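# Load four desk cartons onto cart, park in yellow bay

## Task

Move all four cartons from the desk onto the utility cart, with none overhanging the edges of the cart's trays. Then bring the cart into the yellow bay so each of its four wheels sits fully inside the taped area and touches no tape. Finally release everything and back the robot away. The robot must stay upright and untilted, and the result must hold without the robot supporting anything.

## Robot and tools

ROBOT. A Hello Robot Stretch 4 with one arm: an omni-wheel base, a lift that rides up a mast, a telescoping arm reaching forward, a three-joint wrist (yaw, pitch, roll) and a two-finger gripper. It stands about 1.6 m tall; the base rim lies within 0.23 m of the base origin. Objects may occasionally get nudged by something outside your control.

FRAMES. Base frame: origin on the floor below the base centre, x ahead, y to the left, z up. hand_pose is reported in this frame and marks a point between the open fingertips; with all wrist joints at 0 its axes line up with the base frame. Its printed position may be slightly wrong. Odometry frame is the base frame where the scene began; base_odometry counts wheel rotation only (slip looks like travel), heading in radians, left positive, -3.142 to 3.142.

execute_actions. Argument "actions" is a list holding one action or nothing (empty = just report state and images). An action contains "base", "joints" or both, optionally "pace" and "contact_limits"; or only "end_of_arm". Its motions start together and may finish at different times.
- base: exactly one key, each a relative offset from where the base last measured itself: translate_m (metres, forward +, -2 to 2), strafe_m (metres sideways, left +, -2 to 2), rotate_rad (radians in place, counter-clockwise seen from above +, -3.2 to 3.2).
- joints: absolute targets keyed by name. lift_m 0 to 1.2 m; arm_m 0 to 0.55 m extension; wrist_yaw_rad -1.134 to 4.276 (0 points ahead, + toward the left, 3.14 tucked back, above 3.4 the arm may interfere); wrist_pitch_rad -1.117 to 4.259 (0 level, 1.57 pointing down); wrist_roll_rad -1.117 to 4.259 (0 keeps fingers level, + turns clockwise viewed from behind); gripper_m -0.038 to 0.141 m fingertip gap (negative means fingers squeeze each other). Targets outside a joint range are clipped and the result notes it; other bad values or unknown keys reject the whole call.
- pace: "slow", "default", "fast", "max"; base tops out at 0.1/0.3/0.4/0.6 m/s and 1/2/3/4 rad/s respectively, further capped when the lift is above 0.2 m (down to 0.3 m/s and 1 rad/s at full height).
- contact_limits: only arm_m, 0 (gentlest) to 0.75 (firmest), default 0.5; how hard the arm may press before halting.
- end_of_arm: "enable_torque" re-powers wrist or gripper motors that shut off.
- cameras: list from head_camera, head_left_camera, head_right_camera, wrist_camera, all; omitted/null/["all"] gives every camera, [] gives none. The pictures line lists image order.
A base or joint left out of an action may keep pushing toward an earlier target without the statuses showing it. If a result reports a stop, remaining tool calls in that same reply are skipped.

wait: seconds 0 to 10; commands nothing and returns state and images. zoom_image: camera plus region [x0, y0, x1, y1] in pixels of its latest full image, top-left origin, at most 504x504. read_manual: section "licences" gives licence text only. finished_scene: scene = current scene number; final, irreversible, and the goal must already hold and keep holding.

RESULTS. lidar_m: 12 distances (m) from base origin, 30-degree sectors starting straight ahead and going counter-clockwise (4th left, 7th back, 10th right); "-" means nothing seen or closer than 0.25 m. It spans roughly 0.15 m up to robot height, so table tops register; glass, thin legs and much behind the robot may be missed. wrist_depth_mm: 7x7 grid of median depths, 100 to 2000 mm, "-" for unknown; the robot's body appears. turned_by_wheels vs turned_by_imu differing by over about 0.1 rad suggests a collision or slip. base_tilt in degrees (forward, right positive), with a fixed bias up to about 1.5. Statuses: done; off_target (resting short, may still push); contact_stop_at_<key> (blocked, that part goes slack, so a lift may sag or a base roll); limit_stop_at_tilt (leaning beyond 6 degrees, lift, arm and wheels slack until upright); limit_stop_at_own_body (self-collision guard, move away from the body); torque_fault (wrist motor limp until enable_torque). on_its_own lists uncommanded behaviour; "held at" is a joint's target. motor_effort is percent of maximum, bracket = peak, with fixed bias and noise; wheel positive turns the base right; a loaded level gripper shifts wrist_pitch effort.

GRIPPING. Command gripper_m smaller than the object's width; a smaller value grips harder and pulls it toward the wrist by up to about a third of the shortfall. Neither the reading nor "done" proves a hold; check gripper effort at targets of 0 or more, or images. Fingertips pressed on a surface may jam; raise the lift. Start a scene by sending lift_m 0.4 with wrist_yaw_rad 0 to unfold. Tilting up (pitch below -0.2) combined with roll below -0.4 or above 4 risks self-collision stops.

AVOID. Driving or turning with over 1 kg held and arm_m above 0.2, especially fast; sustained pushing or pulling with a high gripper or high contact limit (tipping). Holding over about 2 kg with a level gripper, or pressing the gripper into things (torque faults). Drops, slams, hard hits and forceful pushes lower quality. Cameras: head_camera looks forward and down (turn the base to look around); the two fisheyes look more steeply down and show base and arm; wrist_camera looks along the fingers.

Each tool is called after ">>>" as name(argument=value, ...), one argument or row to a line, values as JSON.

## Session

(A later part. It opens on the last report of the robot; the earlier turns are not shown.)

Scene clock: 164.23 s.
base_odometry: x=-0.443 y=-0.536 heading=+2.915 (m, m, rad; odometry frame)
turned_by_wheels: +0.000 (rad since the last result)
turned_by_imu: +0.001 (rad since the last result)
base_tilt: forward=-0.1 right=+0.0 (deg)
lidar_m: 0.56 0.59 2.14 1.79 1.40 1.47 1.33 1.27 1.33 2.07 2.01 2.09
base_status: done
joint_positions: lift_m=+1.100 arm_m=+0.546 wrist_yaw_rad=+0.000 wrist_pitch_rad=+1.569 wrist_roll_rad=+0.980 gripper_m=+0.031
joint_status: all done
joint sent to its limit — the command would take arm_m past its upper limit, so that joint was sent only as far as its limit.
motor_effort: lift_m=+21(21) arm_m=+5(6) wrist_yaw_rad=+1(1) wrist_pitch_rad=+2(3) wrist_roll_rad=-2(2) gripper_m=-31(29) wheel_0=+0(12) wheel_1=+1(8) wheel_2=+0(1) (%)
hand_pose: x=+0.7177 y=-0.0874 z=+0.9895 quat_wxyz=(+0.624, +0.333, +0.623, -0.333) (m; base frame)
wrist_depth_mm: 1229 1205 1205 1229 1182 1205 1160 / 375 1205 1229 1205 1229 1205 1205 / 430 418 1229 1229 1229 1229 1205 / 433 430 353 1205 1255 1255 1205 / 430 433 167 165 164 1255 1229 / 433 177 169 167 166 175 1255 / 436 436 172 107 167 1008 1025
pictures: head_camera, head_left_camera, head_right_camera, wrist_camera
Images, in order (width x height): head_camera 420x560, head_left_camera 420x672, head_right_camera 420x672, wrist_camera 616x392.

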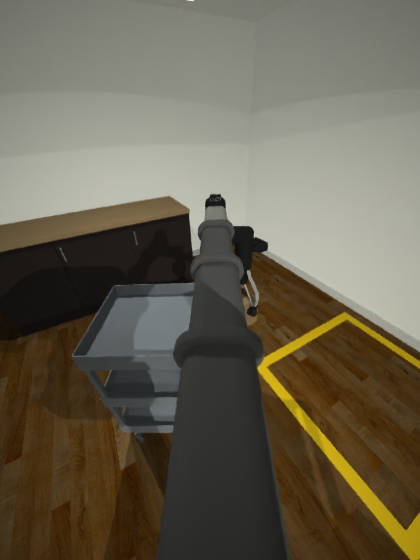

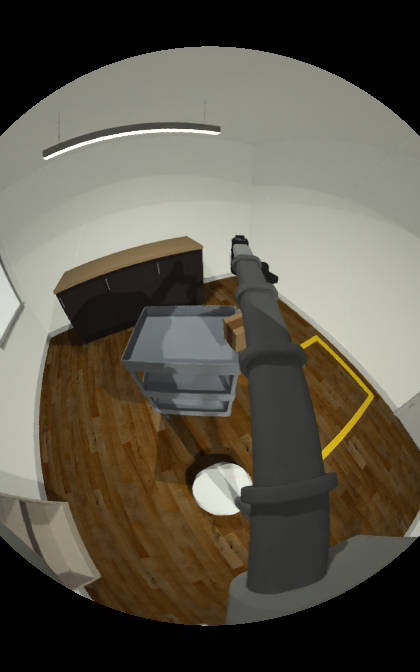

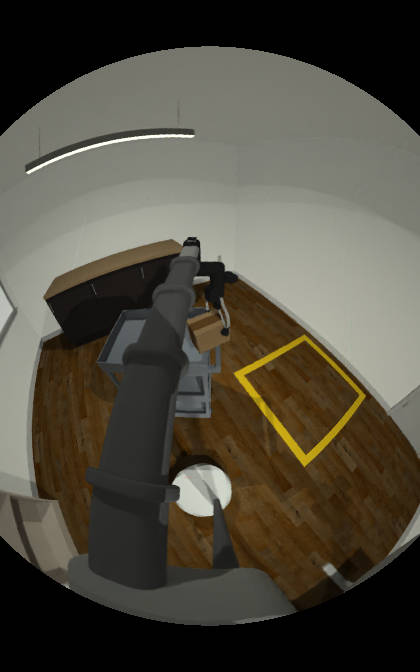

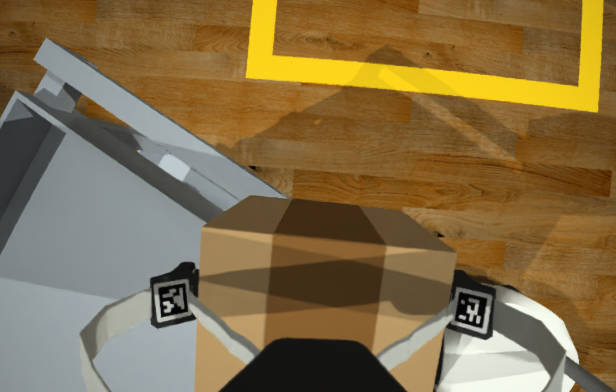

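>>> execute_actions(
  actions=[
    {"base":{"strafe_m":0.4},"joints":{"arm_m":0.5,"wrist_roll_rad":1.57}},
  ],
  cameras=[],
)

>>> execute_actions(
  actions=[
    {"base":{"translate_m":0.2}},
  ],
)

Scene clock: 179.57 s.
base_odometry: x=-0.533 y=-0.926 heading=+2.916 (m, m, rad; odometry frame)
turned_by_wheels: +0.000 (rad since the last result)
turned_by_imu: +0.002 (rad since the last result)
base_tilt: forward=-0.1 right=-0.1 (deg)
lidar_m: 0.54 0.60 1.93 1.40 1.06 1.11 1.54 1.45 1.54 2.44 2.37 0.59
base_status: done
joint_positions: lift_m=+1.100 arm_m=+0.501 wrist_yaw_rad=+0.000 wrist_pitch_rad=+1.570 wrist_roll_rad=+1.570 gripper_m=+0.031
joint_status: all done
motor_effort: lift_m=+21(21) arm_m=-5(6) wrist_yaw_rad=+2(0) wrist_pitch_rad=+0(3) wrist_roll_rad=-1(3) gripper_m=-31(31) wheel_0=-1(10) wheel_1=+2(7) wheel_2=+0(0) (%)
hand_pose: x=+0.6720 y=-0.0874 z=+0.9895 quat_wxyz=(+0.500, +0.500, +0.500, -0.500) (m; base frame)
wrist_depth_mm: 421 424 418 413 415 1229 1205 / 424 421 418 418 413 1205 1205 / 424 424 418 418 421 1229 1205 / 424 427 427 421 421 1160 991 / 433 427 167 165 165 1008 991 / 433 177 169 167 166 175 1025 / 436 433 172 107 168 1255 1229
pictures: none
No camera images: the call's "cameras" was empty. Leave "cameras" out to get every camera's image.

Scene clock: 181.63 s.
base_odometry: x=-0.728 y=-0.881 heading=+2.916 (m, m, rad; odometry frame)
turned_by_wheels: +0.000 (rad since the last result)
turned_by_imu: +0.000 (rad since the last result)
base_tilt: forward=-0.1 right=+0.1 (deg)
lidar_m: 0.35 0.39 1.73 1.52 1.18 1.22 1.72 1.65 1.73 2.36 0.53 0.39
base_status: done
joint_positions: lift_m=+1.100 arm_m=+0.501 wrist_yaw_rad=+0.000 wrist_pitch_rad=+1.570 wrist_roll_rad=+1.570 gripper_m=+0.031
joint_status: not commanded
motor_effort: lift_m=+21(21) arm_m=-5(5) wrist_yaw_rad=+2(2) wrist_pitch_rad=+1(2) wrist_roll_rad=+0(0) gripper_m=-31(30) wheel_0=+2(9) wheel_1=+2(9) wheel_2=-2(12) (%)
hand_pose: x=+0.6720 y=-0.0874 z=+0.9895 quat_wxyz=(+0.501, +0.500, +0.500, -0.499) (m; base frame)
wrist_depth_mm: 1205 1281 415 415 418 413 415 / 1255 1229 418 418 415 413 415 / 1255 1229 421 418 418 415 415 / 1255 1281 424 421 421 418 418 / 1229 1255 167 166 165 424 424 / 1255 177 169 167 166 174 424 / 1255 415 172 107 168 427 397
pictures: head_camera, head_left_camera, head_right_camera, wrist_camera
Images, in order (width x height): head_camera 420x560, head_left_camera 420x672, head_right_camera 420x672, wrist_camera 616x392.

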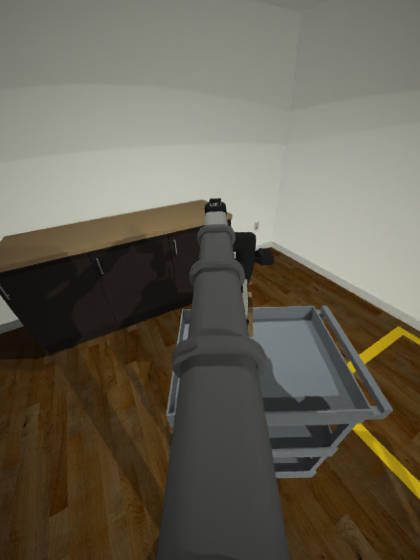

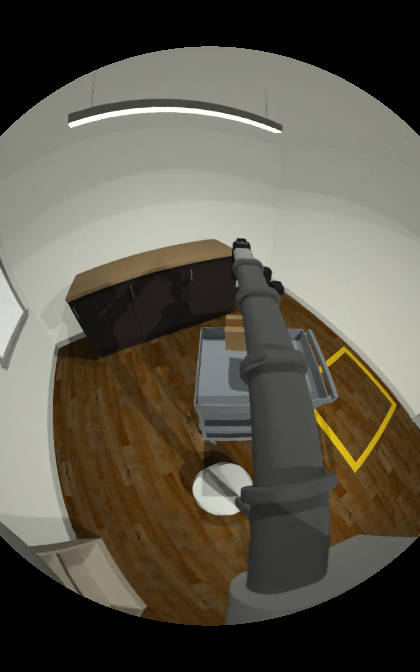

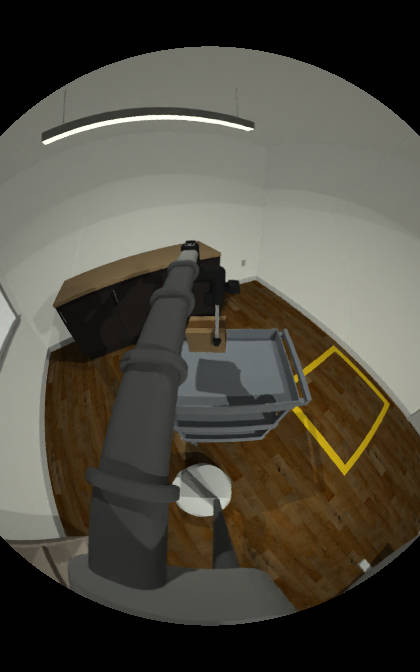

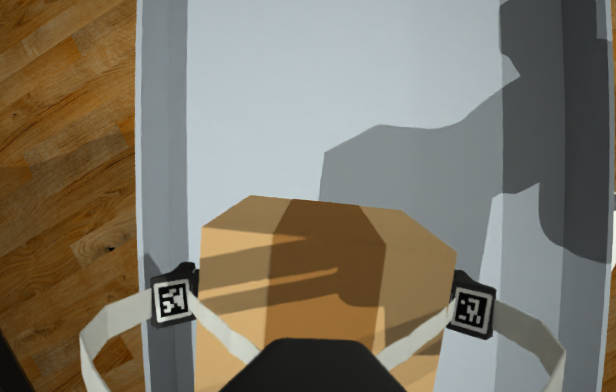

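>>> execute_actions(
  actions=[
    {"base":{"strafe_m":-0.05}},
  ],
  cameras=[],
)

>>> execute_actions(
  actions=[
    {"joints":{"lift_m":0.975}},
  ],
  cameras=[],
)

>>> execute_actions(
  actions=[
    {"joints":{"gripper_m":0.14}},
  ],
  cameras=["wrist_camera"],
)

Scene clock: 194.87 s.
base_odometry: x=-0.716 y=-0.833 heading=+2.916 (m, m, rad; odometry frame)
turned_by_wheels: +0.000 (rad since the last result)
turned_by_imu: +0.002 (rad since the last result)
base_tilt: forward=-0.2 right=+0.2 (deg)
lidar_m: 0.36 0.38 1.78 1.56 1.22 1.27 1.67 1.62 1.70 2.29 0.52 0.38
base_status: done
joint_positions: lift_m=+1.100 arm_m=+0.501 wrist_yaw_rad=+0.000 wrist_pitch_rad=+1.570 wrist_roll_rad=+1.570 gripper_m=+0.031
joint_status: not commanded
motor_effort: lift_m=+21(21) arm_m=-5(4) wrist_yaw_rad=+1(1) wrist_pitch_rad=+1(1) wrist_roll_rad=-1(0) gripper_m=-31(31) wheel_0=+1(11) wheel_1=+0(5) wheel_2=+0(1) (%)
hand_pose: x=+0.6720 y=-0.0874 z=+0.9895 quat_wxyz=(+0.501, +0.500, +0.500, -0.499) (m; base frame)
wrist_depth_mm: 1255 1229 418 415 418 413 410 / 1229 1205 424 415 413 418 413 / 1255 1229 424 418 418 415 415 / 1281 1229 424 421 427 418 418 / 1255 1281 167 165 165 424 418 / 1281 177 169 167 166 175 421 / 1308 418 172 107 169 427 394
pictures: none
No camera images: the call's "cameras" was empty. Leave "cameras" out to get every camera's image.

Scene clock: 196.43 s.
base_odometry: x=-0.716 y=-0.833 heading=+2.916 (m, m, rad; odometry frame)
turned_by_wheels: +0.000 (rad since the last result)
turned_by_imu: +0.000 (rad since the last result)
base_tilt: forward=-0.2 right=+0.1 (deg)
lidar_m: 0.36 0.38 1.78 1.56 1.21 1.25 1.68 1.62 1.71 2.31 0.52 0.39
base_status: not commanded
joint_positions: lift_m=+0.975 arm_m=+0.501 wrist_yaw_rad=+0.000 wrist_pitch_rad=+1.570 wrist_roll_rad=+1.570 gripper_m=+0.031
joint_status: all done
motor_effort: lift_m=+16(19) arm_m=-5(5) wrist_yaw_rad=+2(2) wrist_pitch_rad=+0(1) wrist_roll_rad=+0(1) gripper_m=-31(30) wheel_0=+1(1) wheel_1=+0(0) wheel_2=+0(0) (%)
hand_pose: x=+0.6720 y=-0.0874 z=+0.8649 quat_wxyz=(+0.501, +0.500, +0.500, -0.499) (m; base frame)
wrist_depth_mm: 253 294 293 291 291 290 289 / 256 296 296 294 293 293 291 / 260 297 297 294 297 291 294 / 258 300 297 297 294 296 294 / 257 301 167 165 164 296 296 / 255 176 169 167 166 175 297 / 239 304 172 107 168 297 -
pictures: none
No camera images: the call's "cameras" was empty. Leave "cameras" out to get every camera's image.

Scene clock: 198.53 s.
base_odometry: x=-0.716 y=-0.833 heading=+2.916 (m, m, rad; odometry frame)
turned_by_wheels: +0.000 (rad since the last result)
turned_by_imu: +0.001 (rad since the last result)
base_tilt: forward=-0.1 right=+0.0 (deg)
lidar_m: 0.35 0.38 1.77 1.56 1.20 1.27 1.69 1.63 1.71 2.31 0.53 0.38
base_status: not commanded
joint_positions: lift_m=+0.975 arm_m=+0.501 wrist_yaw_rad=-0.001 wrist_pitch_rad=+1.572 wrist_roll_rad=+1.570 gripper_m=+0.140
joint_status: all done
motor_effort: lift_m=+15(16) arm_m=-4(4) wrist_yaw_rad=+5(5) wrist_pitch_rad=-3(5) wrist_roll_rad=-1(0) gripper_m=+0(32) wheel_0=+1(1) wheel_1=+0(0) wheel_2=+0(0) (%)
hand_pose: x=+0.6713 y=-0.0874 z=+0.8649 quat_wxyz=(+0.500, +0.500, +0.500, -0.500) (m; base frame)
wrist_depth_mm: 251 300 300 298 297 296 294 / 255 301 303 300 297 297 294 / 254 304 303 301 300 298 297 / 256 306 304 303 301 301 298 / 1118 306 186 185 184 301 298 / 1138 286 187 185 185 301 301 / 1138 301 188 107 185 304 301
pictures: wrist_camera
Images, in order (width x height): wrist_camera 616x392.

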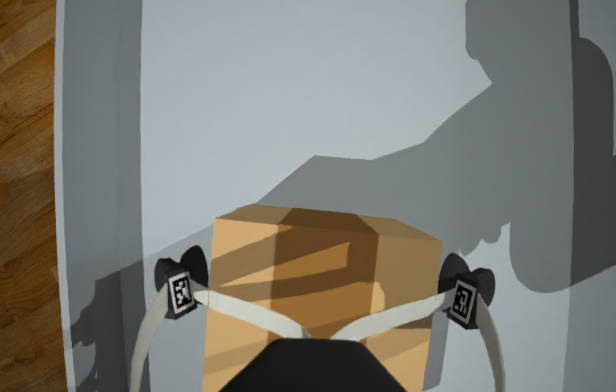

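>>> execute_actions(
  actions=[
    {"joints":{"lift_m":1.08}},
  ],
  cameras=[],
)

>>> execute_actions(
  actions=[
    {"base":{"rotate_rad":-2.24},"joints":{"arm_m":0.1}},
  ],
  cameras=[],
)

>>> execute_actions(
  actions=[
    {"base":{"translate_m":1.28}},
  ],
  cameras=[],
)

>>> execute_actions(
  actions=[
    {"base":{"rotate_rad":-0.37},"joints":{"arm_m":0.47}},
  ],
)

Scene clock: 219.20 s.
base_odometry: x=-0.716 y=-0.833 heading=+2.916 (m, m, rad; odometry frame)
turned_by_wheels: +0.000 (rad since the last result)
turned_by_imu: +0.001 (rad since the last result)
base_tilt: forward=-0.2 right=+0.1 (deg)
lidar_m: 0.34 0.38 1.77 1.53 1.20 1.26 1.71 1.62 1.70 2.31 0.53 0.38
base_status: not commanded
joint_positions: lift_m=+1.080 arm_m=+0.501 wrist_yaw_rad=+0.000 wrist_pitch_rad=+1.570 wrist_roll_rad=+1.570 gripper_m=+0.140
joint_status: all done
motor_effort: lift_m=+21(22) arm_m=-4(4) wrist_yaw_rad=+2(5) wrist_pitch_rad=+0(4) wrist_roll_rad=-1(1) gripper_m=+1(0) wheel_0=+1(1) wheel_1=+0(0) wheel_2=+0(0) (%)
hand_pose: x=+0.6717 y=-0.0874 z=+0.9694 quat_wxyz=(+0.500, +0.500, +0.500, -0.500) (m; base frame)
wrist_depth_mm: 1229 402 399 399 397 397 394 / 1205 402 402 402 399 397 397 / 1205 404 404 404 399 397 392 / 1255 407 407 402 399 397 399 / 1229 410 407 286 404 404 402 / 1229 384 290 287 287 402 404 / 1281 1255 413 107 410 407 402
pictures: none
No camera images: the call's "cameras" was empty. Leave "cameras" out to get every camera's image.

Scene clock: 222.13 s.
base_odometry: x=-0.716 y=-0.833 heading=+0.677 (m, m, rad; odometry frame)
turned_by_wheels: -2.239 (rad since the last result)
turned_by_imu: -2.302 (rad since the last result)
base_tilt: forward=-0.1 right=+0.1 (deg)
lidar_m: 1.64 2.44 2.22 0.42 0.34 0.37 1.76 1.66 1.38 1.19 1.43 1.62
base_status: done
joint_positions: lift_m=+1.080 arm_m=+0.101 wrist_yaw_rad=+0.000 wrist_pitch_rad=+1.570 wrist_roll_rad=+1.570 gripper_m=+0.140
joint_status: all done
motor_effort: lift_m=+21(22) arm_m=-5(7) wrist_yaw_rad=+1(0) wrist_pitch_rad=+0(0) wrist_roll_rad=-1(1) gripper_m=+0(1) wheel_0=+3(9) wheel_1=+3(8) wheel_2=+5(9) (%)
hand_pose: x=+0.2720 y=-0.0874 z=+0.9695 quat_wxyz=(+0.500, +0.500, +0.500, -0.500) (m; base frame)
wrist_depth_mm: 1229 1205 1205 1205 1182 1205 1205 / 1229 1205 1205 1205 1182 1182 1182 / 1229 1229 1205 1182 1229 1205 1182 / 1229 1229 1229 1205 1008 1008 1182 / 1255 1205 1255 1229 1008 991 1229 / 1255 1255 1229 1205 991 1025 1060 / 1255 1229 1255 107 1229 1078 1078
pictures: none
No camera images: the call's "cameras" was empty. Leave "cameras" out to get every camera's image.

Scene clock: 227.90 s.
base_odometry: x=+0.281 y=-0.031 heading=+0.677 (m, m, rad; odometry frame)
turned_by_wheels: +0.000 (rad since the last result)
turned_by_imu: +0.000 (rad since the last result)
base_tilt: forward=-0.2 right=+0.1 (deg)
lidar_m: 0.41 1.47 1.74 1.79 2.25 1.34 1.48 1.81 1.64 0.76 0.47 0.42
base_status: done
joint_positions: lift_m=+1.080 arm_m=+0.101 wrist_yaw_rad=+0.000 wrist_pitch_rad=+1.570 wrist_roll_rad=+1.570 gripper_m=+0.140
joint_status: not commanded
motor_effort: lift_m=+21(21) arm_m=-5(5) wrist_yaw_rad=+2(2) wrist_pitch_rad=+0(0) wrist_roll_rad=+0(1) gripper_m=-1(1) wheel_0=+1(8) wheel_1=+2(8) wheel_2=-1(12) (%)
hand_pose: x=+0.2720 y=-0.0874 z=+0.9695 quat_wxyz=(+0.500, +0.500, +0.500, -0.500) (m; base frame)
wrist_depth_mm: 480 473 477 1205 1229 1160 1182 / 484 477 480 1205 1205 1205 1205 / 488 480 492 1205 1205 1205 1205 / 488 484 1205 1229 991 976 1182 / 492 484 1229 1229 1008 976 1205 / 492 492 1229 1229 991 1205 1255 / 1229 496 1229 107 1229 1229 1229
pictures: none
No camera images: the call's "cameras" was empty. Leave "cameras" out to get every camera's image.

Scene clock: 230.10 s.
base_odometry: x=+0.281 y=-0.031 heading=+0.308 (m, m, rad; odometry frame)
turned_by_wheels: -0.369 (rad since the last result)
turned_by_imu: -0.379 (rad since the last result)
base_tilt: forward=-0.2 right=+0.0 (deg)
lidar_m: 0.42 0.43 1.68 1.76 1.86 2.51 1.33 1.65 1.70 1.66 0.63 0.44
base_status: done
joint_positions: lift_m=+1.080 arm_m=+0.469 wrist_yaw_rad=+0.000 wrist_pitch_rad=+1.570 wrist_roll_rad=+1.570 gripper_m=+0.140
joint_status: all done
motor_effort: lift_m=+20(20) arm_m=+5(7) wrist_yaw_rad=+1(1) wrist_pitch_rad=+1(1) wrist_roll_rad=+0(0) gripper_m=+0(0) wheel_0=+3(8) wheel_1=+4(9) wheel_2=+5(8) (%)
hand_pose: x=+0.6403 y=-0.0874 z=+0.9695 quat_wxyz=(+0.501, +0.500, +0.500, -0.499) (m; base frame)
wrist_depth_mm: 477 359 357 469 473 1182 1182 / 477 362 355 473 469 1182 1182 / 480 484 480 477 477 1205 1205 / 484 484 477 480 477 976 976 / 492 480 488 484 477 976 991 / 492 496 488 484 484 480 1205 / 496 492 492 107 484 1182 1182
pictures: head_camera, head_left_camera, head_right_camera, wrist_camera
Images, in order (width x height): head_camera 420x560, head_left_camera 420x672, head_right_camera 420x672, wrist_camera 616x392.

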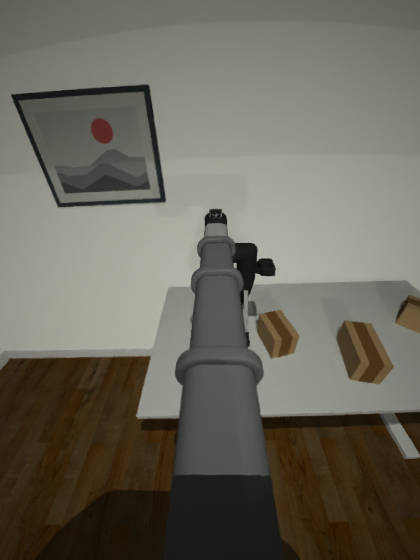

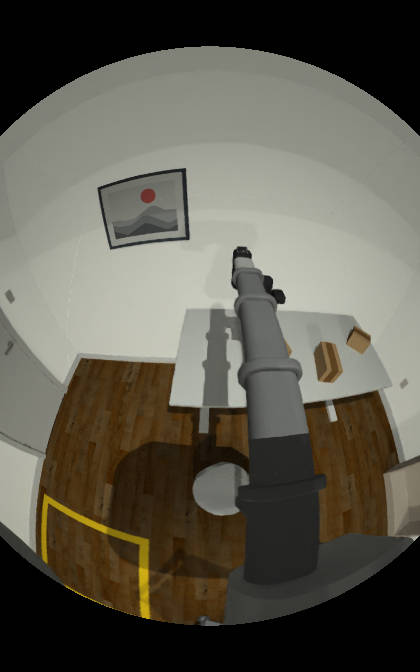

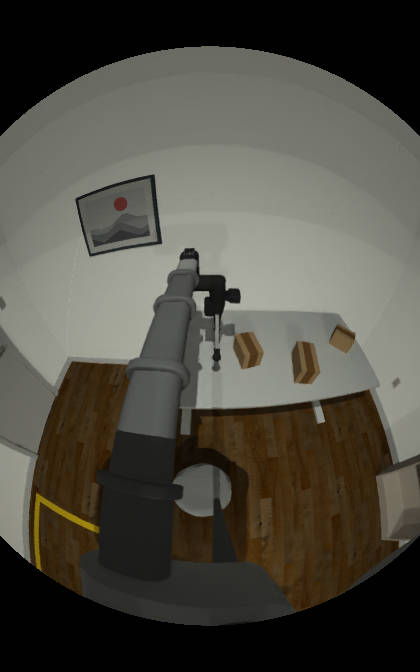

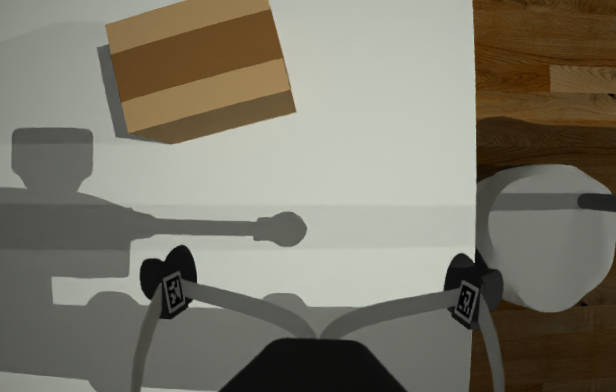

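>>> execute_actions(
  actions=[
    {"base":{"strafe_m":-0.176},"joints":{"arm_m":0.55,"wrist_roll_rad":-0.15}},
  ],
  cameras=["wrist_camera"],
)

Scene clock: 240.13 s.
base_odometry: x=+0.335 y=-0.199 heading=+0.308 (m, m, rad; odometry frame)
turned_by_wheels: +0.000 (rad since the last result)
turned_by_imu: +0.001 (rad since the last result)
base_tilt: forward=-0.1 right=+0.1 (deg)
lidar_m: 0.41 0.43 0.61 1.92 2.04 1.69 1.38 2.57 1.51 1.47 0.62 0.46
base_status: done
joint_positions: lift_m=+1.080 arm_m=+0.546 wrist_yaw_rad=+0.000 wrist_pitch_rad=+1.570 wrist_roll_rad=-0.150 gripper_m=+0.140
joint_status: all done
joint sent to its limit — the command would take arm_m past its upper limit, so that joint was sent only as far as its limit.
motor_effort: lift_m=+21(21) arm_m=+5(6) wrist_yaw_rad=+1(2) wrist_pitch_rad=+1(1) wrist_roll_rad=-3(5) gripper_m=-1(0) wheel_0=-1(8) wheel_1=-2(7) wheel_2=+0(5) (%)
hand_pose: x=+0.7176 y=-0.0874 z=+0.9695 quat_wxyz=(+0.705, -0.053, +0.705, +0.053) (m; base frame)
wrist_depth_mm: 488 477 477 469 466 452 452 / 484 484 473 473 466 462 455 / 488 484 480 355 469 466 466 / 496 488 484 359 477 466 469 / 500 492 484 362 477 469 452 / 500 496 492 488 477 459 415 / 508 504 492 107 484 480 389
pictures: wrist_camera
Images, in order (width x height): wrist_camera 616x392.

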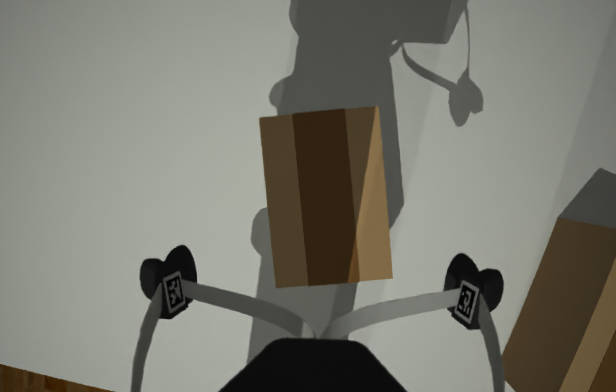

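>>> execute_actions(
  actions=[
    {"base":{"translate_m":0.06},"joints":{"wrist_roll_rad":-0.24}},
  ],
  cameras=[],
)

>>> execute_actions(
  actions=[
    {"base":{"strafe_m":-0.016},"joints":{"lift_m":0.9}},
  ],
  cameras=["wrist_camera"],
)

>>> execute_actions(
  actions=[
    {"joints":{"gripper_m":0.03}},
  ],
  cameras=["wrist_camera"],
)

Scene clock: 251.43 s.
base_odometry: x=+0.392 y=-0.180 heading=+0.308 (m, m, rad; odometry frame)
turned_by_wheels: +0.000 (rad since the last result)
turned_by_imu: +0.001 (rad since the last result)
base_tilt: forward=-0.2 right=+0.1 (deg)
lidar_m: 0.35 0.37 0.55 1.94 2.04 1.81 1.42 2.59 1.50 1.48 0.54 0.38
base_status: done
joint_positions: lift_m=+1.080 arm_m=+0.546 wrist_yaw_rad=+0.000 wrist_pitch_rad=+1.570 wrist_roll_rad=-0.240 gripper_m=+0.140
joint_status: all done
motor_effort: lift_m=+20(21) arm_m=+5(5) wrist_yaw_rad=+1(1) wrist_pitch_rad=+0(1) wrist_roll_rad=-2(5) gripper_m=+2(1) wheel_0=+2(8) wheel_1=+3(9) wheel_2=-2(13) (%)
hand_pose: x=+0.7176 y=-0.0874 z=+0.9695 quat_wxyz=(+0.702, -0.085, +0.702, +0.084) (m; base frame)
wrist_depth_mm: 484 477 473 473 466 459 459 / 488 484 477 473 466 462 459 / 488 484 480 477 473 462 462 / 492 488 484 359 473 469 462 / 496 492 484 362 477 477 469 / 496 500 488 362 364 469 449 / 504 500 496 107 480 477 404
pictures: none
No camera images: the call's "cameras" was empty. Leave "cameras" out to get every camera's image.

Scene clock: 253.27 s.
base_odometry: x=+0.397 y=-0.196 heading=+0.308 (m, m, rad; odometry frame)
turned_by_wheels: +0.000 (rad since the last result)
turned_by_imu: +0.001 (rad since the last result)
base_tilt: forward=-0.1 right=+0.0 (deg)
lidar_m: 0.37 0.39 0.56 1.95 2.08 1.82 1.43 2.57 1.50 1.48 0.56 0.39
base_status: done
joint_positions: lift_m=+0.901 arm_m=+0.546 wrist_yaw_rad=+0.000 wrist_pitch_rad=+1.573 wrist_roll_rad=-0.240 gripper_m=+0.140
joint_status: all done
motor_effort: lift_m=+5(20) arm_m=+5(5) wrist_yaw_rad=+2(2) wrist_pitch_rad=-9(9) wrist_roll_rad=-1(3) gripper_m=+0(1) wheel_0=+3(9) wheel_1=-2(5) wheel_2=+0(2) (%)
hand_pose: x=+0.7166 y=-0.0874 z=+0.7908 quat_wxyz=(+0.701, -0.085, +0.703, +0.085) (m; base frame)
wrist_depth_mm: 306 301 297 294 294 290 289 / 306 304 301 300 296 293 291 / 310 307 306 303 298 294 293 / 312 310 186 183 297 297 294 / 314 309 187 185 300 298 298 / 317 198 187 186 186 297 300 / 319 317 190 107 306 301 301
pictures: wrist_camera
Images, in order (width x height): wrist_camera 616x392.

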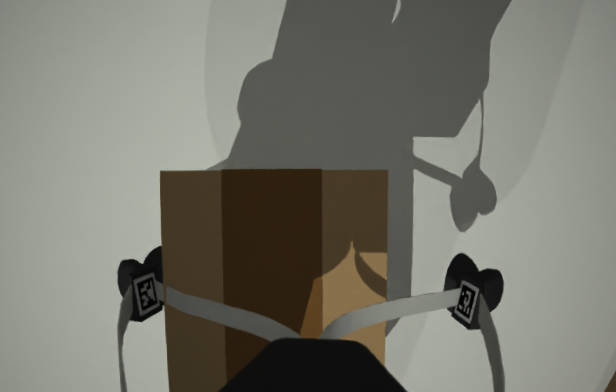

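Scene clock: 255.37 s.
base_odometry: x=+0.397 y=-0.196 heading=+0.308 (m, m, rad; odometry frame)
turned_by_wheels: +0.001 (rad since the last result)
turned_by_imu: +0.001 (rad since the last result)
base_tilt: forward=-0.1 right=+0.1 (deg)
lidar_m: 0.37 0.40 0.53 1.94 2.07 1.80 1.44 2.55 1.48 1.46 0.55 0.39
base_status: not commanded
joint_positions: lift_m=+0.900 arm_m=+0.546 wrist_yaw_rad=+0.000 wrist_pitch_rad=+1.569 wrist_roll_rad=-0.240 gripper_m=+0.031
joint_status: all done
motor_effort: lift_m=+17(17) arm_m=+5(5) wrist_yaw_rad=+2(5) wrist_pitch_rad=+3(15) wrist_roll_rad=-2(0) gripper_m=-32(33) wheel_0=+3(7) wheel_1=+2(2) wheel_2=+2(2) (%)
hand_pose: x=+0.7178 y=-0.0874 z=+0.7898 quat_wxyz=(+0.703, -0.085, +0.701, +0.085) (m; base frame)
wrist_depth_mm: 297 296 291 287 283 283 279 / 300 297 293 289 286 283 282 / 301 298 296 291 289 286 283 / 304 298 168 165 162 286 286 / 307 303 169 166 164 291 290 / 310 177 171 168 165 176 290 / 312 307 173 107 166 294 -
pictures: wrist_camera
Images, in order (width x height): wrist_camera 616x392.

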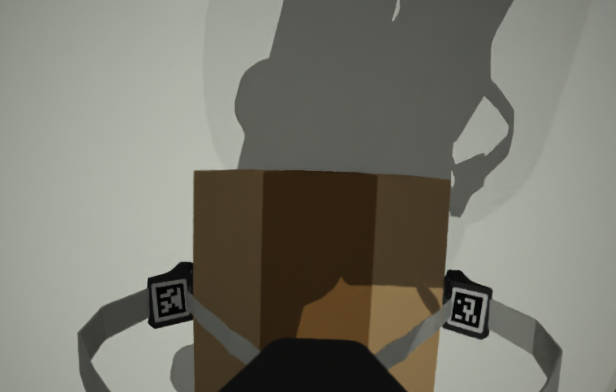

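>>> execute_actions(
  actions=[
    {"joints":{"lift_m":1.1,"wrist_roll_rad":1.57}},
  ],
  cameras=[],
)

>>> execute_actions(
  actions=[
    {"base":{"rotate_rad":0.14},"joints":{"arm_m":0.15}},
  ],
  cameras=[],
)

>>> execute_actions(
  actions=[
    {"base":{"translate_m":-1.086}},
  ],
  cameras=[],
)

>>> execute_actions(
  actions=[
    {"base":{"rotate_rad":2.47},"joints":{"arm_m":0.4}},
  ],
)

Scene clock: 273.10 s.
base_odometry: x=+0.397 y=-0.196 heading=+0.308 (m, m, rad; odometry frame)
turned_by_wheels: +0.000 (rad since the last result)
turned_by_imu: +0.002 (rad since the last result)
base_tilt: forward=-0.3 right=+0.0 (deg)
lidar_m: 0.36 0.37 0.54 1.94 2.07 1.84 1.44 2.55 1.49 1.47 0.55 0.38
base_status: not commanded
joint_positions: lift_m=+1.099 arm_m=+0.546 wrist_yaw_rad=+0.000 wrist_pitch_rad=+1.569 wrist_roll_rad=+1.570 gripper_m=+0.031
joint_status: all done
motor_effort: lift_m=+25(26) arm_m=+5(5) wrist_yaw_rad=+2(1) wrist_pitch_rad=+2(3) wrist_roll_rad=+0(3) gripper_m=-33(32) wheel_0=+3(3) wheel_1=+2(2) wheel_2=+2(2) (%)
hand_pose: x=+0.7177 y=-0.0874 z=+0.9891 quat_wxyz=(+0.501, +0.500, +0.500, -0.499) (m; base frame)
wrist_depth_mm: 496 492 488 488 484 484 484 / 496 500 496 496 496 484 488 / 496 500 496 492 492 488 496 / 504 500 167 165 163 488 496 / 504 508 169 166 164 500 496 / 508 177 171 168 165 176 496 / 512 508 174 107 166 500 1229
pictures: none
No camera images: the call's "cameras" was empty. Leave "cameras" out to get every camera's image.

Scene clock: 275.37 s.
base_odometry: x=+0.397 y=-0.196 heading=+0.448 (m, m, rad; odometry frame)
turned_by_wheels: +0.140 (rad since the last result)
turned_by_imu: +0.144 (rad since the last result)
base_tilt: forward=-0.2 right=+0.0 (deg)
lidar_m: 0.25 0.40 1.86 1.95 2.17 1.43 1.47 2.24 1.47 1.03 0.46 0.30
base_status: done
joint_positions: lift_m=+1.099 arm_m=+0.151 wrist_yaw_rad=+0.000 wrist_pitch_rad=+1.570 wrist_roll_rad=+1.570 gripper_m=+0.031
joint_status: all done
motor_effort: lift_m=+25(25) arm_m=-5(5) wrist_yaw_rad=+2(1) wrist_pitch_rad=+0(3) wrist_roll_rad=-1(0) gripper_m=-32(33) wheel_0=-1(8) wheel_1=-2(9) wheel_2=-3(8) (%)
hand_pose: x=+0.3220 y=-0.0874 z=+0.9891 quat_wxyz=(+0.500, +0.500, +0.500, -0.500) (m; base frame)
wrist_depth_mm: 496 492 492 1205 1255 1229 1205 / 496 496 492 1229 1205 1255 1229 / 500 500 492 1229 1229 1229 1229 / 500 500 167 165 163 1025 1182 / 504 504 169 166 164 1025 1205 / 512 178 170 168 166 176 1229 / 517 512 174 107 166 1229 1229
pictures: none
No camera images: the call's "cameras" was empty. Leave "cameras" out to get every camera's image.

Scene clock: 280.47 s.
base_odometry: x=-0.582 y=-0.666 heading=+0.448 (m, m, rad; odometry frame)
turned_by_wheels: +0.000 (rad since the last result)
turned_by_imu: +0.003 (rad since the last result)
base_tilt: forward=-0.1 right=+0.0 (deg)
lidar_m: 0.25 1.65 2.13 2.10 0.48 0.48 0.52 2.06 1.63 1.29 1.40 1.45
base_status: done
joint_positions: lift_m=+1.099 arm_m=+0.151 wrist_yaw_rad=+0.000 wrist_pitch_rad=+1.570 wrist_roll_rad=+1.570 gripper_m=+0.031
joint_status: not commanded
motor_effort: lift_m=+24(25) arm_m=-5(5) wrist_yaw_rad=+1(2) wrist_pitch_rad=+0(3) wrist_roll_rad=-1(1) gripper_m=-31(31) wheel_0=-2(6) wheel_1=-3(7) wheel_2=+3(12) (%)
hand_pose: x=+0.3220 y=-0.0874 z=+0.9892 quat_wxyz=(+0.500, +0.500, +0.500, -0.500) (m; base frame)
wrist_depth_mm: 1255 1229 1205 1205 1205 1205 1182 / 1255 1255 1229 1255 1205 1229 1205 / 1255 1205 1255 1205 1229 1229 1255 / 1281 1229 167 165 162 1008 1205 / 1255 1255 170 166 164 1008 1205 / 1255 177 170 168 165 176 1118 / 1281 1281 173 107 166 1255 -
pictures: none
No camera images: the call's "cameras" was empty. Leave "cameras" out to get every camera's image.

Scene clock: 283.67 s.
base_odometry: x=-0.582 y=-0.666 heading=+2.917 (m, m, rad; odometry frame)
turned_by_wheels: +2.469 (rad since the last result)
turned_by_imu: +2.540 (rad since the last result)
base_tilt: forward=-0.1 right=+0.1 (deg)
lidar_m: 0.44 0.48 1.97 1.67 1.31 1.38 1.48 1.43 1.51 2.18 2.10 0.49
base_status: done
joint_positions: lift_m=+1.100 arm_m=+0.399 wrist_yaw_rad=+0.000 wrist_pitch_rad=+1.570 wrist_roll_rad=+1.570 gripper_m=+0.031
joint_status: all done
motor_effort: lift_m=+22(24) arm_m=+3(6) wrist_yaw_rad=+1(1) wrist_pitch_rad=+2(7) wrist_roll_rad=-1(1) gripper_m=-31(31) wheel_0=-1(11) wheel_1=-3(13) wheel_2=-3(10) (%)
hand_pose: x=+0.5707 y=-0.0874 z=+0.9893 quat_wxyz=(+0.501, +0.500, +0.500, -0.499) (m; base frame)
wrist_depth_mm: 1229 1229 1229 1205 1205 1205 1182 / 353 368 1229 1229 1205 1205 1182 / 424 424 424 421 418 1229 1205 / 430 427 168 164 163 1025 1008 / 430 430 169 167 164 1008 1008 / 433 177 171 168 166 176 1205 / 436 433 173 107 166 1255 1229
pictures: head_camera, head_left_camera, head_right_camera, wrist_camera
Images, in order (width x height): head_camera 420x560, head_left_camera 420x672, head_right_camera 420x672, wrist_camera 616x392.

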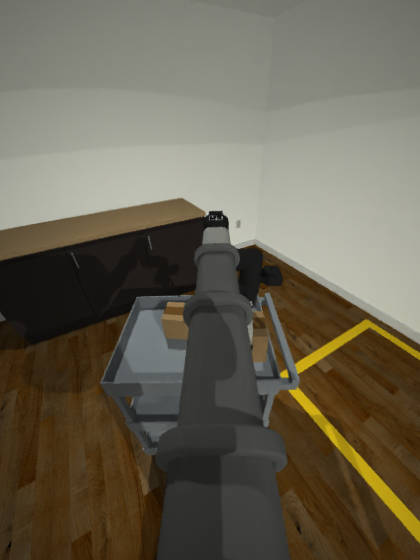

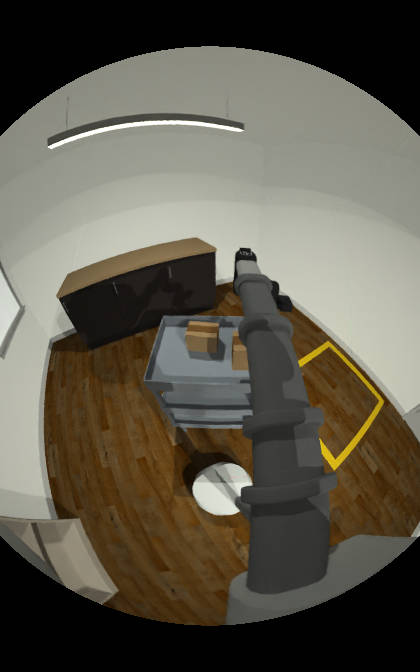

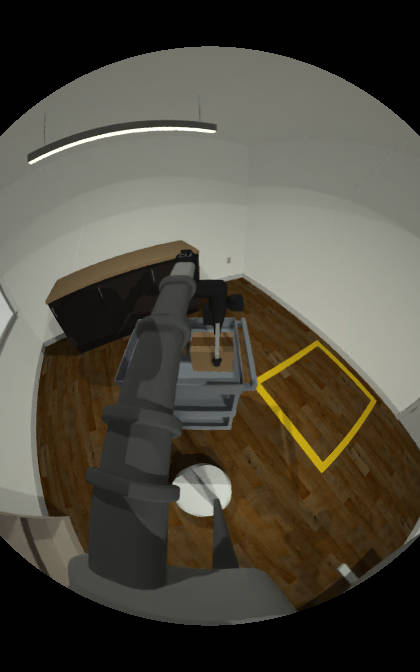

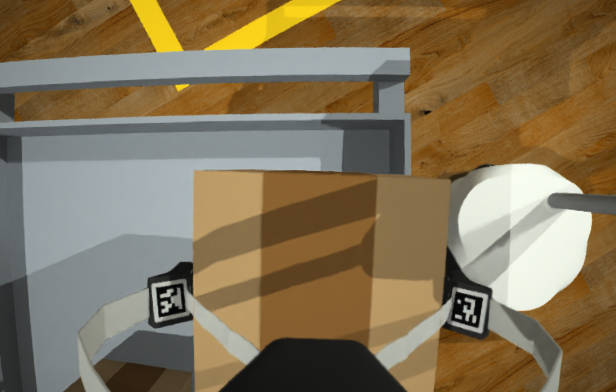

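>>> execute_actions(
  actions=[
    {"base":{"strafe_m":0.02},"joints":{"arm_m":0.43}},
  ],
  cameras=["wrist_camera"],
)

Scene clock: 295.70 s.
base_odometry: x=-0.587 y=-0.685 heading=+2.917 (m, m, rad; odometry frame)
turned_by_wheels: +0.000 (rad since the last result)
turned_by_imu: +0.001 (rad since the last result)
base_tilt: forward=-0.1 right=+0.1 (deg)
lidar_m: 0.43 0.47 1.95 1.66 1.31 1.37 1.51 1.46 1.52 2.21 2.11 0.50
base_status: done
joint_positions: lift_m=+1.100 arm_m=+0.429 wrist_yaw_rad=+0.000 wrist_pitch_rad=+1.570 wrist_roll_rad=+1.570 gripper_m=+0.031
joint_status: all done
motor_effort: lift_m=+22(22) arm_m=+5(4) wrist_yaw_rad=+1(1) wrist_pitch_rad=+1(4) wrist_roll_rad=-1(0) gripper_m=-31(32) wheel_0=-3(10) wheel_1=-1(8) wheel_2=+0(2) (%)
hand_pose: x=+0.6004 y=-0.0874 z=+0.9893 quat_wxyz=(+0.501, +0.500, +0.500, -0.499) (m; base frame)
wrist_depth_mm: 778 788 345 347 345 1229 1205 / 404 1205 382 1229 387 1255 1182 / 424 424 421 421 421 1205 1182 / 427 427 168 164 162 991 1008 / 430 427 169 167 164 1008 1008 / 430 178 171 167 166 176 1255 / 436 399 174 107 166 1255 1255
pictures: wrist_camera
Images, in order (width x height): wrist_camera 616x392.

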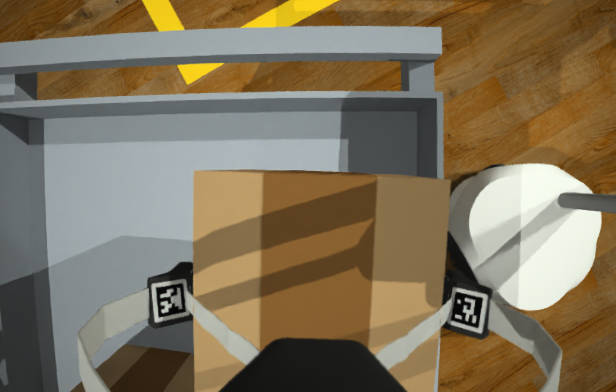

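>>> execute_actions(
  actions=[
    {"joints":{"lift_m":0.975}},
  ],
  cameras=[],
)

>>> execute_actions(
  actions=[
    {"joints":{"gripper_m":0.14}},
  ],
  cameras=[],
)

>>> execute_actions(
  actions=[
    {"joints":{"lift_m":1.1}},
  ],
)

Scene clock: 304.07 s.
base_odometry: x=-0.587 y=-0.685 heading=+2.917 (m, m, rad; odometry frame)
turned_by_wheels: +0.000 (rad since the last result)
turned_by_imu: +0.001 (rad since the last result)
base_tilt: forward=-0.1 right=+0.0 (deg)
lidar_m: 0.45 0.49 1.94 1.67 1.28 1.37 1.51 1.45 1.52 2.20 2.10 0.48
base_status: not commanded
joint_positions: lift_m=+0.975 arm_m=+0.429 wrist_yaw_rad=+0.000 wrist_pitch_rad=+1.570 wrist_roll_rad=+1.570 gripper_m=+0.031
joint_status: all done
motor_effort: lift_m=+17(23) arm_m=+5(5) wrist_yaw_rad=+1(1) wrist_pitch_rad=+1(1) wrist_roll_rad=-1(1) gripper_m=-32(31) wheel_0=-2(3) wheel_1=-1(1) wheel_2=+0(0) (%)
hand_pose: x=+0.6004 y=-0.0874 z=+0.8648 quat_wxyz=(+0.501, +0.500, +0.500, -0.499) (m; base frame)
wrist_depth_mm: 1078 1098 1078 1098 1098 245 1098 / 274 285 294 293 294 247 1118 / 298 297 297 294 294 268 1118 / 301 298 168 164 163 250 866 / 303 301 169 166 164 250 878 / 304 178 171 168 166 176 878 / 306 304 173 107 166 289 -
pictures: none
No camera images: the call's "cameras" was empty. Leave "cameras" out to get every camera's image.

Scene clock: 306.17 s.
base_odometry: x=-0.587 y=-0.685 heading=+2.917 (m, m, rad; odometry frame)
turned_by_wheels: +0.000 (rad since the last result)
turned_by_imu: +0.001 (rad since the last result)
base_tilt: forward=-0.2 right=+0.1 (deg)
lidar_m: 0.46 0.48 1.97 1.67 1.29 1.37 1.53 1.45 1.53 2.21 2.11 0.49
base_status: not commanded
joint_positions: lift_m=+0.975 arm_m=+0.429 wrist_yaw_rad=+0.000 wrist_pitch_rad=+1.571 wrist_roll_rad=+1.570 gripper_m=+0.140
joint_status: all done
motor_effort: lift_m=+16(17) arm_m=+4(5) wrist_yaw_rad=+1(8) wrist_pitch_rad=-2(13) wrist_roll_rad=-1(1) gripper_m=-1(33) wheel_0=-3(3) wheel_1=-1(1) wheel_2=+0(0) (%)
hand_pose: x=+0.6000 y=-0.0874 z=+0.8649 quat_wxyz=(+0.500, +0.500, +0.500, -0.500) (m; base frame)
wrist_depth_mm: 1118 1138 1118 1098 1078 257 1060 / 272 282 290 294 293 260 1118 / 303 303 301 300 298 273 1098 / 306 304 184 182 181 252 866 / 309 306 185 183 182 253 878 / 310 306 186 185 182 202 904 / 312 309 187 107 184 294 1098
pictures: none
No camera images: the call's "cameras" was empty. Leave "cameras" out to get every camera's image.

Scene clock: 307.73 s.
base_odometry: x=-0.587 y=-0.685 heading=+2.917 (m, m, rad; odometry frame)
turned_by_wheels: +0.000 (rad since the last result)
turned_by_imu: +0.001 (rad since the last result)
base_tilt: forward=-0.3 right=+0.0 (deg)
lidar_m: 0.46 0.47 1.93 1.67 1.31 1.37 1.54 1.46 1.51 2.19 2.12 0.50
base_status: not commanded
joint_positions: lift_m=+1.100 arm_m=+0.429 wrist_yaw_rad=+0.000 wrist_pitch_rad=+1.570 wrist_roll_rad=+1.570 gripper_m=+0.140
joint_status: all done
motor_effort: lift_m=+21(22) arm_m=+5(5) wrist_yaw_rad=+1(0) wrist_pitch_rad=-1(2) wrist_roll_rad=-1(1) gripper_m=+0(1) wheel_0=-3(3) wheel_1=-1(1) wheel_2=+0(0) (%)
hand_pose: x=+0.6002 y=-0.0874 z=+0.9894 quat_wxyz=(+0.500, +0.500, +0.500, -0.500) (m; base frame)
wrist_depth_mm: 1255 778 778 351 347 1182 1182 / 404 1229 384 387 373 1182 1229 / 427 427 424 421 421 1205 1229 / 427 427 427 306 402 1025 1008 / 436 433 430 306 362 1008 1008 / 439 433 433 309 310 1008 1229 / 439 399 436 107 399 1281 1255
pictures: head_camera, head_left_camera, head_right_camera, wrist_camera
Images, in order (width x height): head_camera 420x560, head_left_camera 420x672, head_right_camera 420x672, wrist_camera 616x392.

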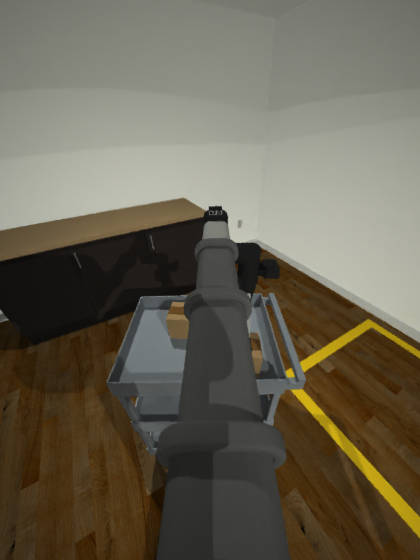

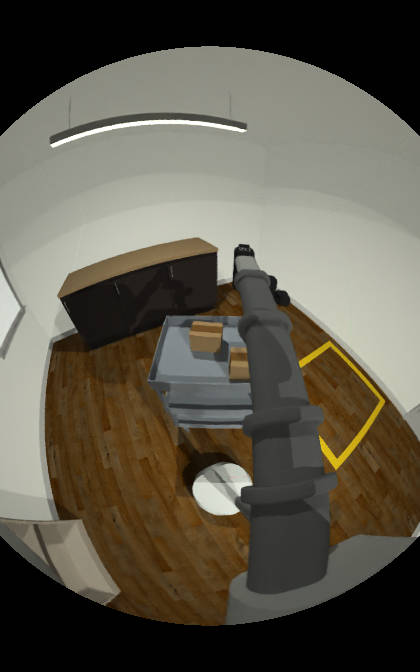

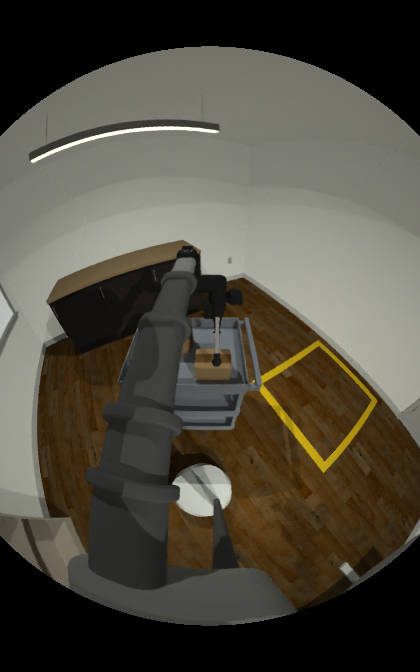

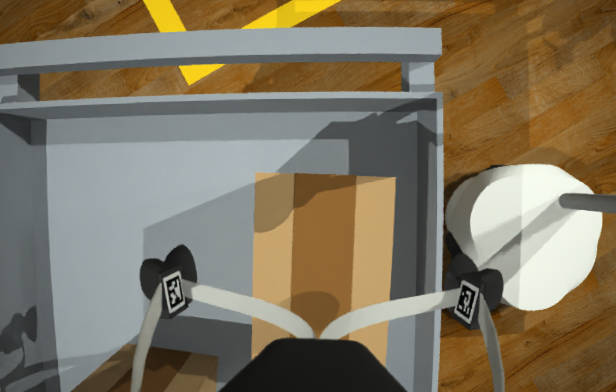

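>>> execute_actions(
  actions=[
    {"base":{"rotate_rad":-2.695},"joints":{"arm_m":0.15}},
  ],
  cameras=[],
)

>>> execute_actions(
  actions=[
    {"base":{"translate_m":1.04},"joints":{"arm_m":0.3}},
  ],
  cameras=[],
)

>>> execute_actions(
  actions=[
    {"base":{"rotate_rad":0.09},"joints":{"arm_m":0.5}},
  ],
)

Scene clock: 319.20 s.
base_odometry: x=-0.587 y=-0.685 heading=+0.223 (m, m, rad; odometry frame)
turned_by_wheels: -2.694 (rad since the last result)
turned_by_imu: -2.768 (rad since the last result)
base_tilt: forward=-0.1 right=+0.0 (deg)
lidar_m: 1.46 1.51 2.28 2.14 0.52 0.47 0.48 1.90 1.70 1.28 1.30 1.57
base_status: done
joint_positions: lift_m=+1.100 arm_m=+0.151 wrist_yaw_rad=+0.000 wrist_pitch_rad=+1.570 wrist_roll_rad=+1.570 gripper_m=+0.140
joint_status: all done
motor_effort: lift_m=+21(21) arm_m=-5(5) wrist_yaw_rad=+1(1) wrist_pitch_rad=+0(1) wrist_roll_rad=-1(1) gripper_m=+0(0) wheel_0=+5(8) wheel_1=+3(9) wheel_2=+4(9) (%)
hand_pose: x=+0.3220 y=-0.0874 z=+0.9895 quat_wxyz=(+0.500, +0.500, +0.500, -0.500) (m; base frame)
wrist_depth_mm: 1205 1229 1229 1255 1182 1205 1229 / 1255 1229 1255 1205 1229 1229 1229 / 1255 1255 1229 1229 1205 1205 1205 / 1255 1255 1255 1229 1025 1008 1205 / 1255 1255 1255 1281 1025 1042 1255 / 1255 1255 1255 1205 1025 1025 1255 / 1308 1255 1281 107 1255 1255 1078
pictures: none
No camera images: the call's "cameras" was empty. Leave "cameras" out to get every camera's image.

Scene clock: 324.17 s.
base_odometry: x=+0.427 y=-0.455 heading=+0.223 (m, m, rad; odometry frame)
turned_by_wheels: +0.000 (rad since the last result)
turned_by_imu: +0.000 (rad since the last result)
base_tilt: forward=-0.1 right=+0.0 (deg)
lidar_m: 0.41 0.42 0.56 2.24 2.29 1.46 1.46 2.39 1.27 1.19 0.67 0.46
base_status: done
joint_positions: lift_m=+1.100 arm_m=+0.299 wrist_yaw_rad=+0.000 wrist_pitch_rad=+1.570 wrist_roll_rad=+1.570 gripper_m=+0.140
joint_status: all done
motor_effort: lift_m=+20(21) arm_m=+5(5) wrist_yaw_rad=+2(2) wrist_pitch_rad=+1(1) wrist_roll_rad=-1(1) gripper_m=+0(2) wheel_0=+3(9) wheel_1=+1(7) wheel_2=+0(13) (%)
hand_pose: x=+0.4703 y=-0.0874 z=+0.9895 quat_wxyz=(+0.500, +0.500, +0.500, -0.500) (m; base frame)
wrist_depth_mm: 492 496 496 492 1229 1205 1205 / 496 496 496 492 1229 1205 1229 / 504 504 500 496 1229 1229 1205 / 387 384 500 500 1229 1008 1025 / 389 382 384 504 1205 991 1229 / 512 387 459 508 1229 1042 1229 / 512 512 512 107 1229 1229 1255
pictures: none
No camera images: the call's "cameras" was empty. Leave "cameras" out to get every camera's image.

Scene clock: 325.87 s.
base_odometry: x=+0.427 y=-0.455 heading=+0.312 (m, m, rad; odometry frame)
turned_by_wheels: +0.089 (rad since the last result)
turned_by_imu: +0.092 (rad since the last result)
base_tilt: forward=-0.2 right=+0.2 (deg)
lidar_m: 0.42 0.44 0.63 2.22 2.34 1.45 1.50 2.16 1.21 1.19 0.61 0.44
base_status: done
joint_positions: lift_m=+1.100 arm_m=+0.499 wrist_yaw_rad=+0.000 wrist_pitch_rad=+1.570 wrist_roll_rad=+1.570 gripper_m=+0.140
joint_status: all done
motor_effort: lift_m=+21(21) arm_m=+5(4) wrist_yaw_rad=+1(1) wrist_pitch_rad=+1(1) wrist_roll_rad=+0(1) gripper_m=-1(1) wheel_0=-3(9) wheel_1=-3(5) wheel_2=-4(8) (%)
hand_pose: x=+0.6703 y=-0.0874 z=+0.9895 quat_wxyz=(+0.501, +0.500, +0.500, -0.499) (m; base frame)
wrist_depth_mm: 492 496 496 492 488 488 1205 / 500 500 496 492 492 488 1229 / 508 504 496 379 492 492 1229 / 504 500 496 379 379 500 991 / 508 517 500 500 379 500 1025 / 512 512 508 504 500 500 1229 / 517 521 508 107 508 504 1255
pictures: head_camera, head_left_camera, head_right_camera, wrist_camera
Images, in order (width x height): head_camera 420x560, head_left_camera 420x672, head_right_camera 420x672, wrist_camera 616x392.

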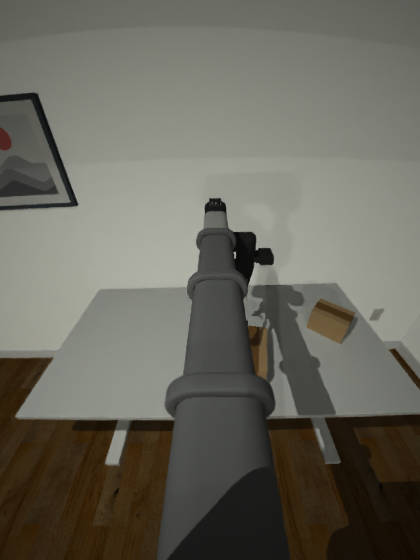

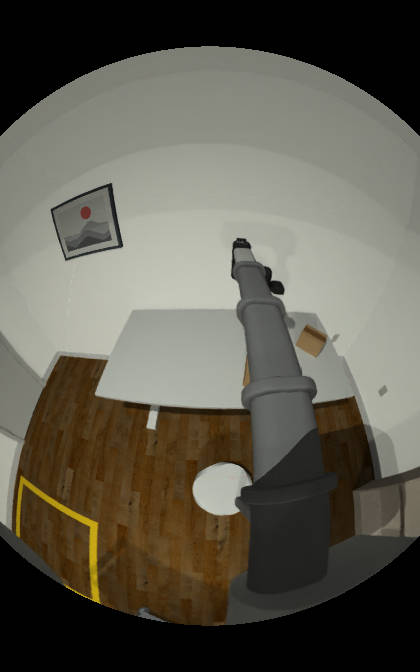

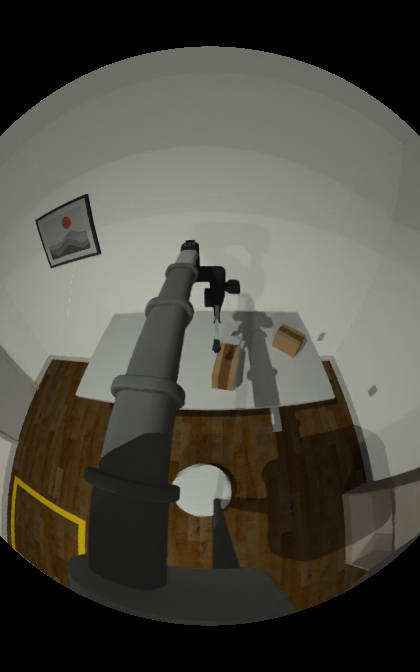

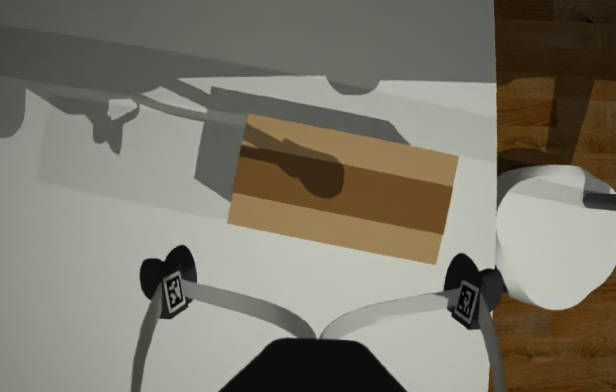

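>>> execute_actions(
  actions=[
    {"base":{"strafe_m":-0.063},"joints":{"arm_m":0.465,"wrist_roll_rad":0.18}},
  ],
  cameras=["wrist_camera"],
)

Scene clock: 333.47 s.
base_odometry: x=+0.447 y=-0.515 heading=+0.312 (m, m, rad; odometry frame)
turned_by_wheels: +0.000 (rad since the last result)
turned_by_imu: +0.001 (rad since the last result)
base_tilt: forward=-0.1 right=+0.1 (deg)
lidar_m: 0.41 0.43 0.61 2.29 2.40 1.48 1.53 2.05 1.15 1.13 0.62 0.44
base_status: done
joint_positions: lift_m=+1.100 arm_m=+0.466 wrist_yaw_rad=+0.000 wrist_pitch_rad=+1.570 wrist_roll_rad=+0.180 gripper_m=+0.140
joint_status: all done
motor_effort: lift_m=+21(20) arm_m=-5(7) wrist_yaw_rad=+2(1) wrist_pitch_rad=+1(1) wrist_roll_rad=-2(3) gripper_m=-1(2) wheel_0=+2(10) wheel_1=+1(12) wheel_2=+0(4) (%)
hand_pose: x=+0.6370 y=-0.0874 z=+0.9895 quat_wxyz=(+0.705, +0.064, +0.704, -0.064) (m; base frame)
wrist_depth_mm: 496 496 496 488 484 480 442 / 500 504 496 488 488 484 480 / 512 504 496 375 492 488 484 / 508 508 500 379 500 492 488 / 517 512 508 382 500 496 492 / 521 517 508 384 500 492 492 / 530 521 517 107 504 1229 1229
pictures: wrist_camera
Images, in order (width x height): wrist_camera 616x392.

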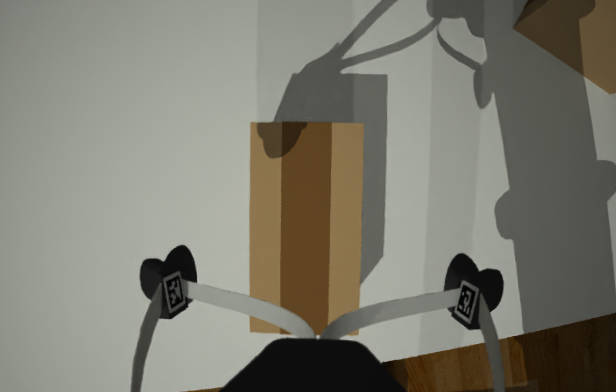

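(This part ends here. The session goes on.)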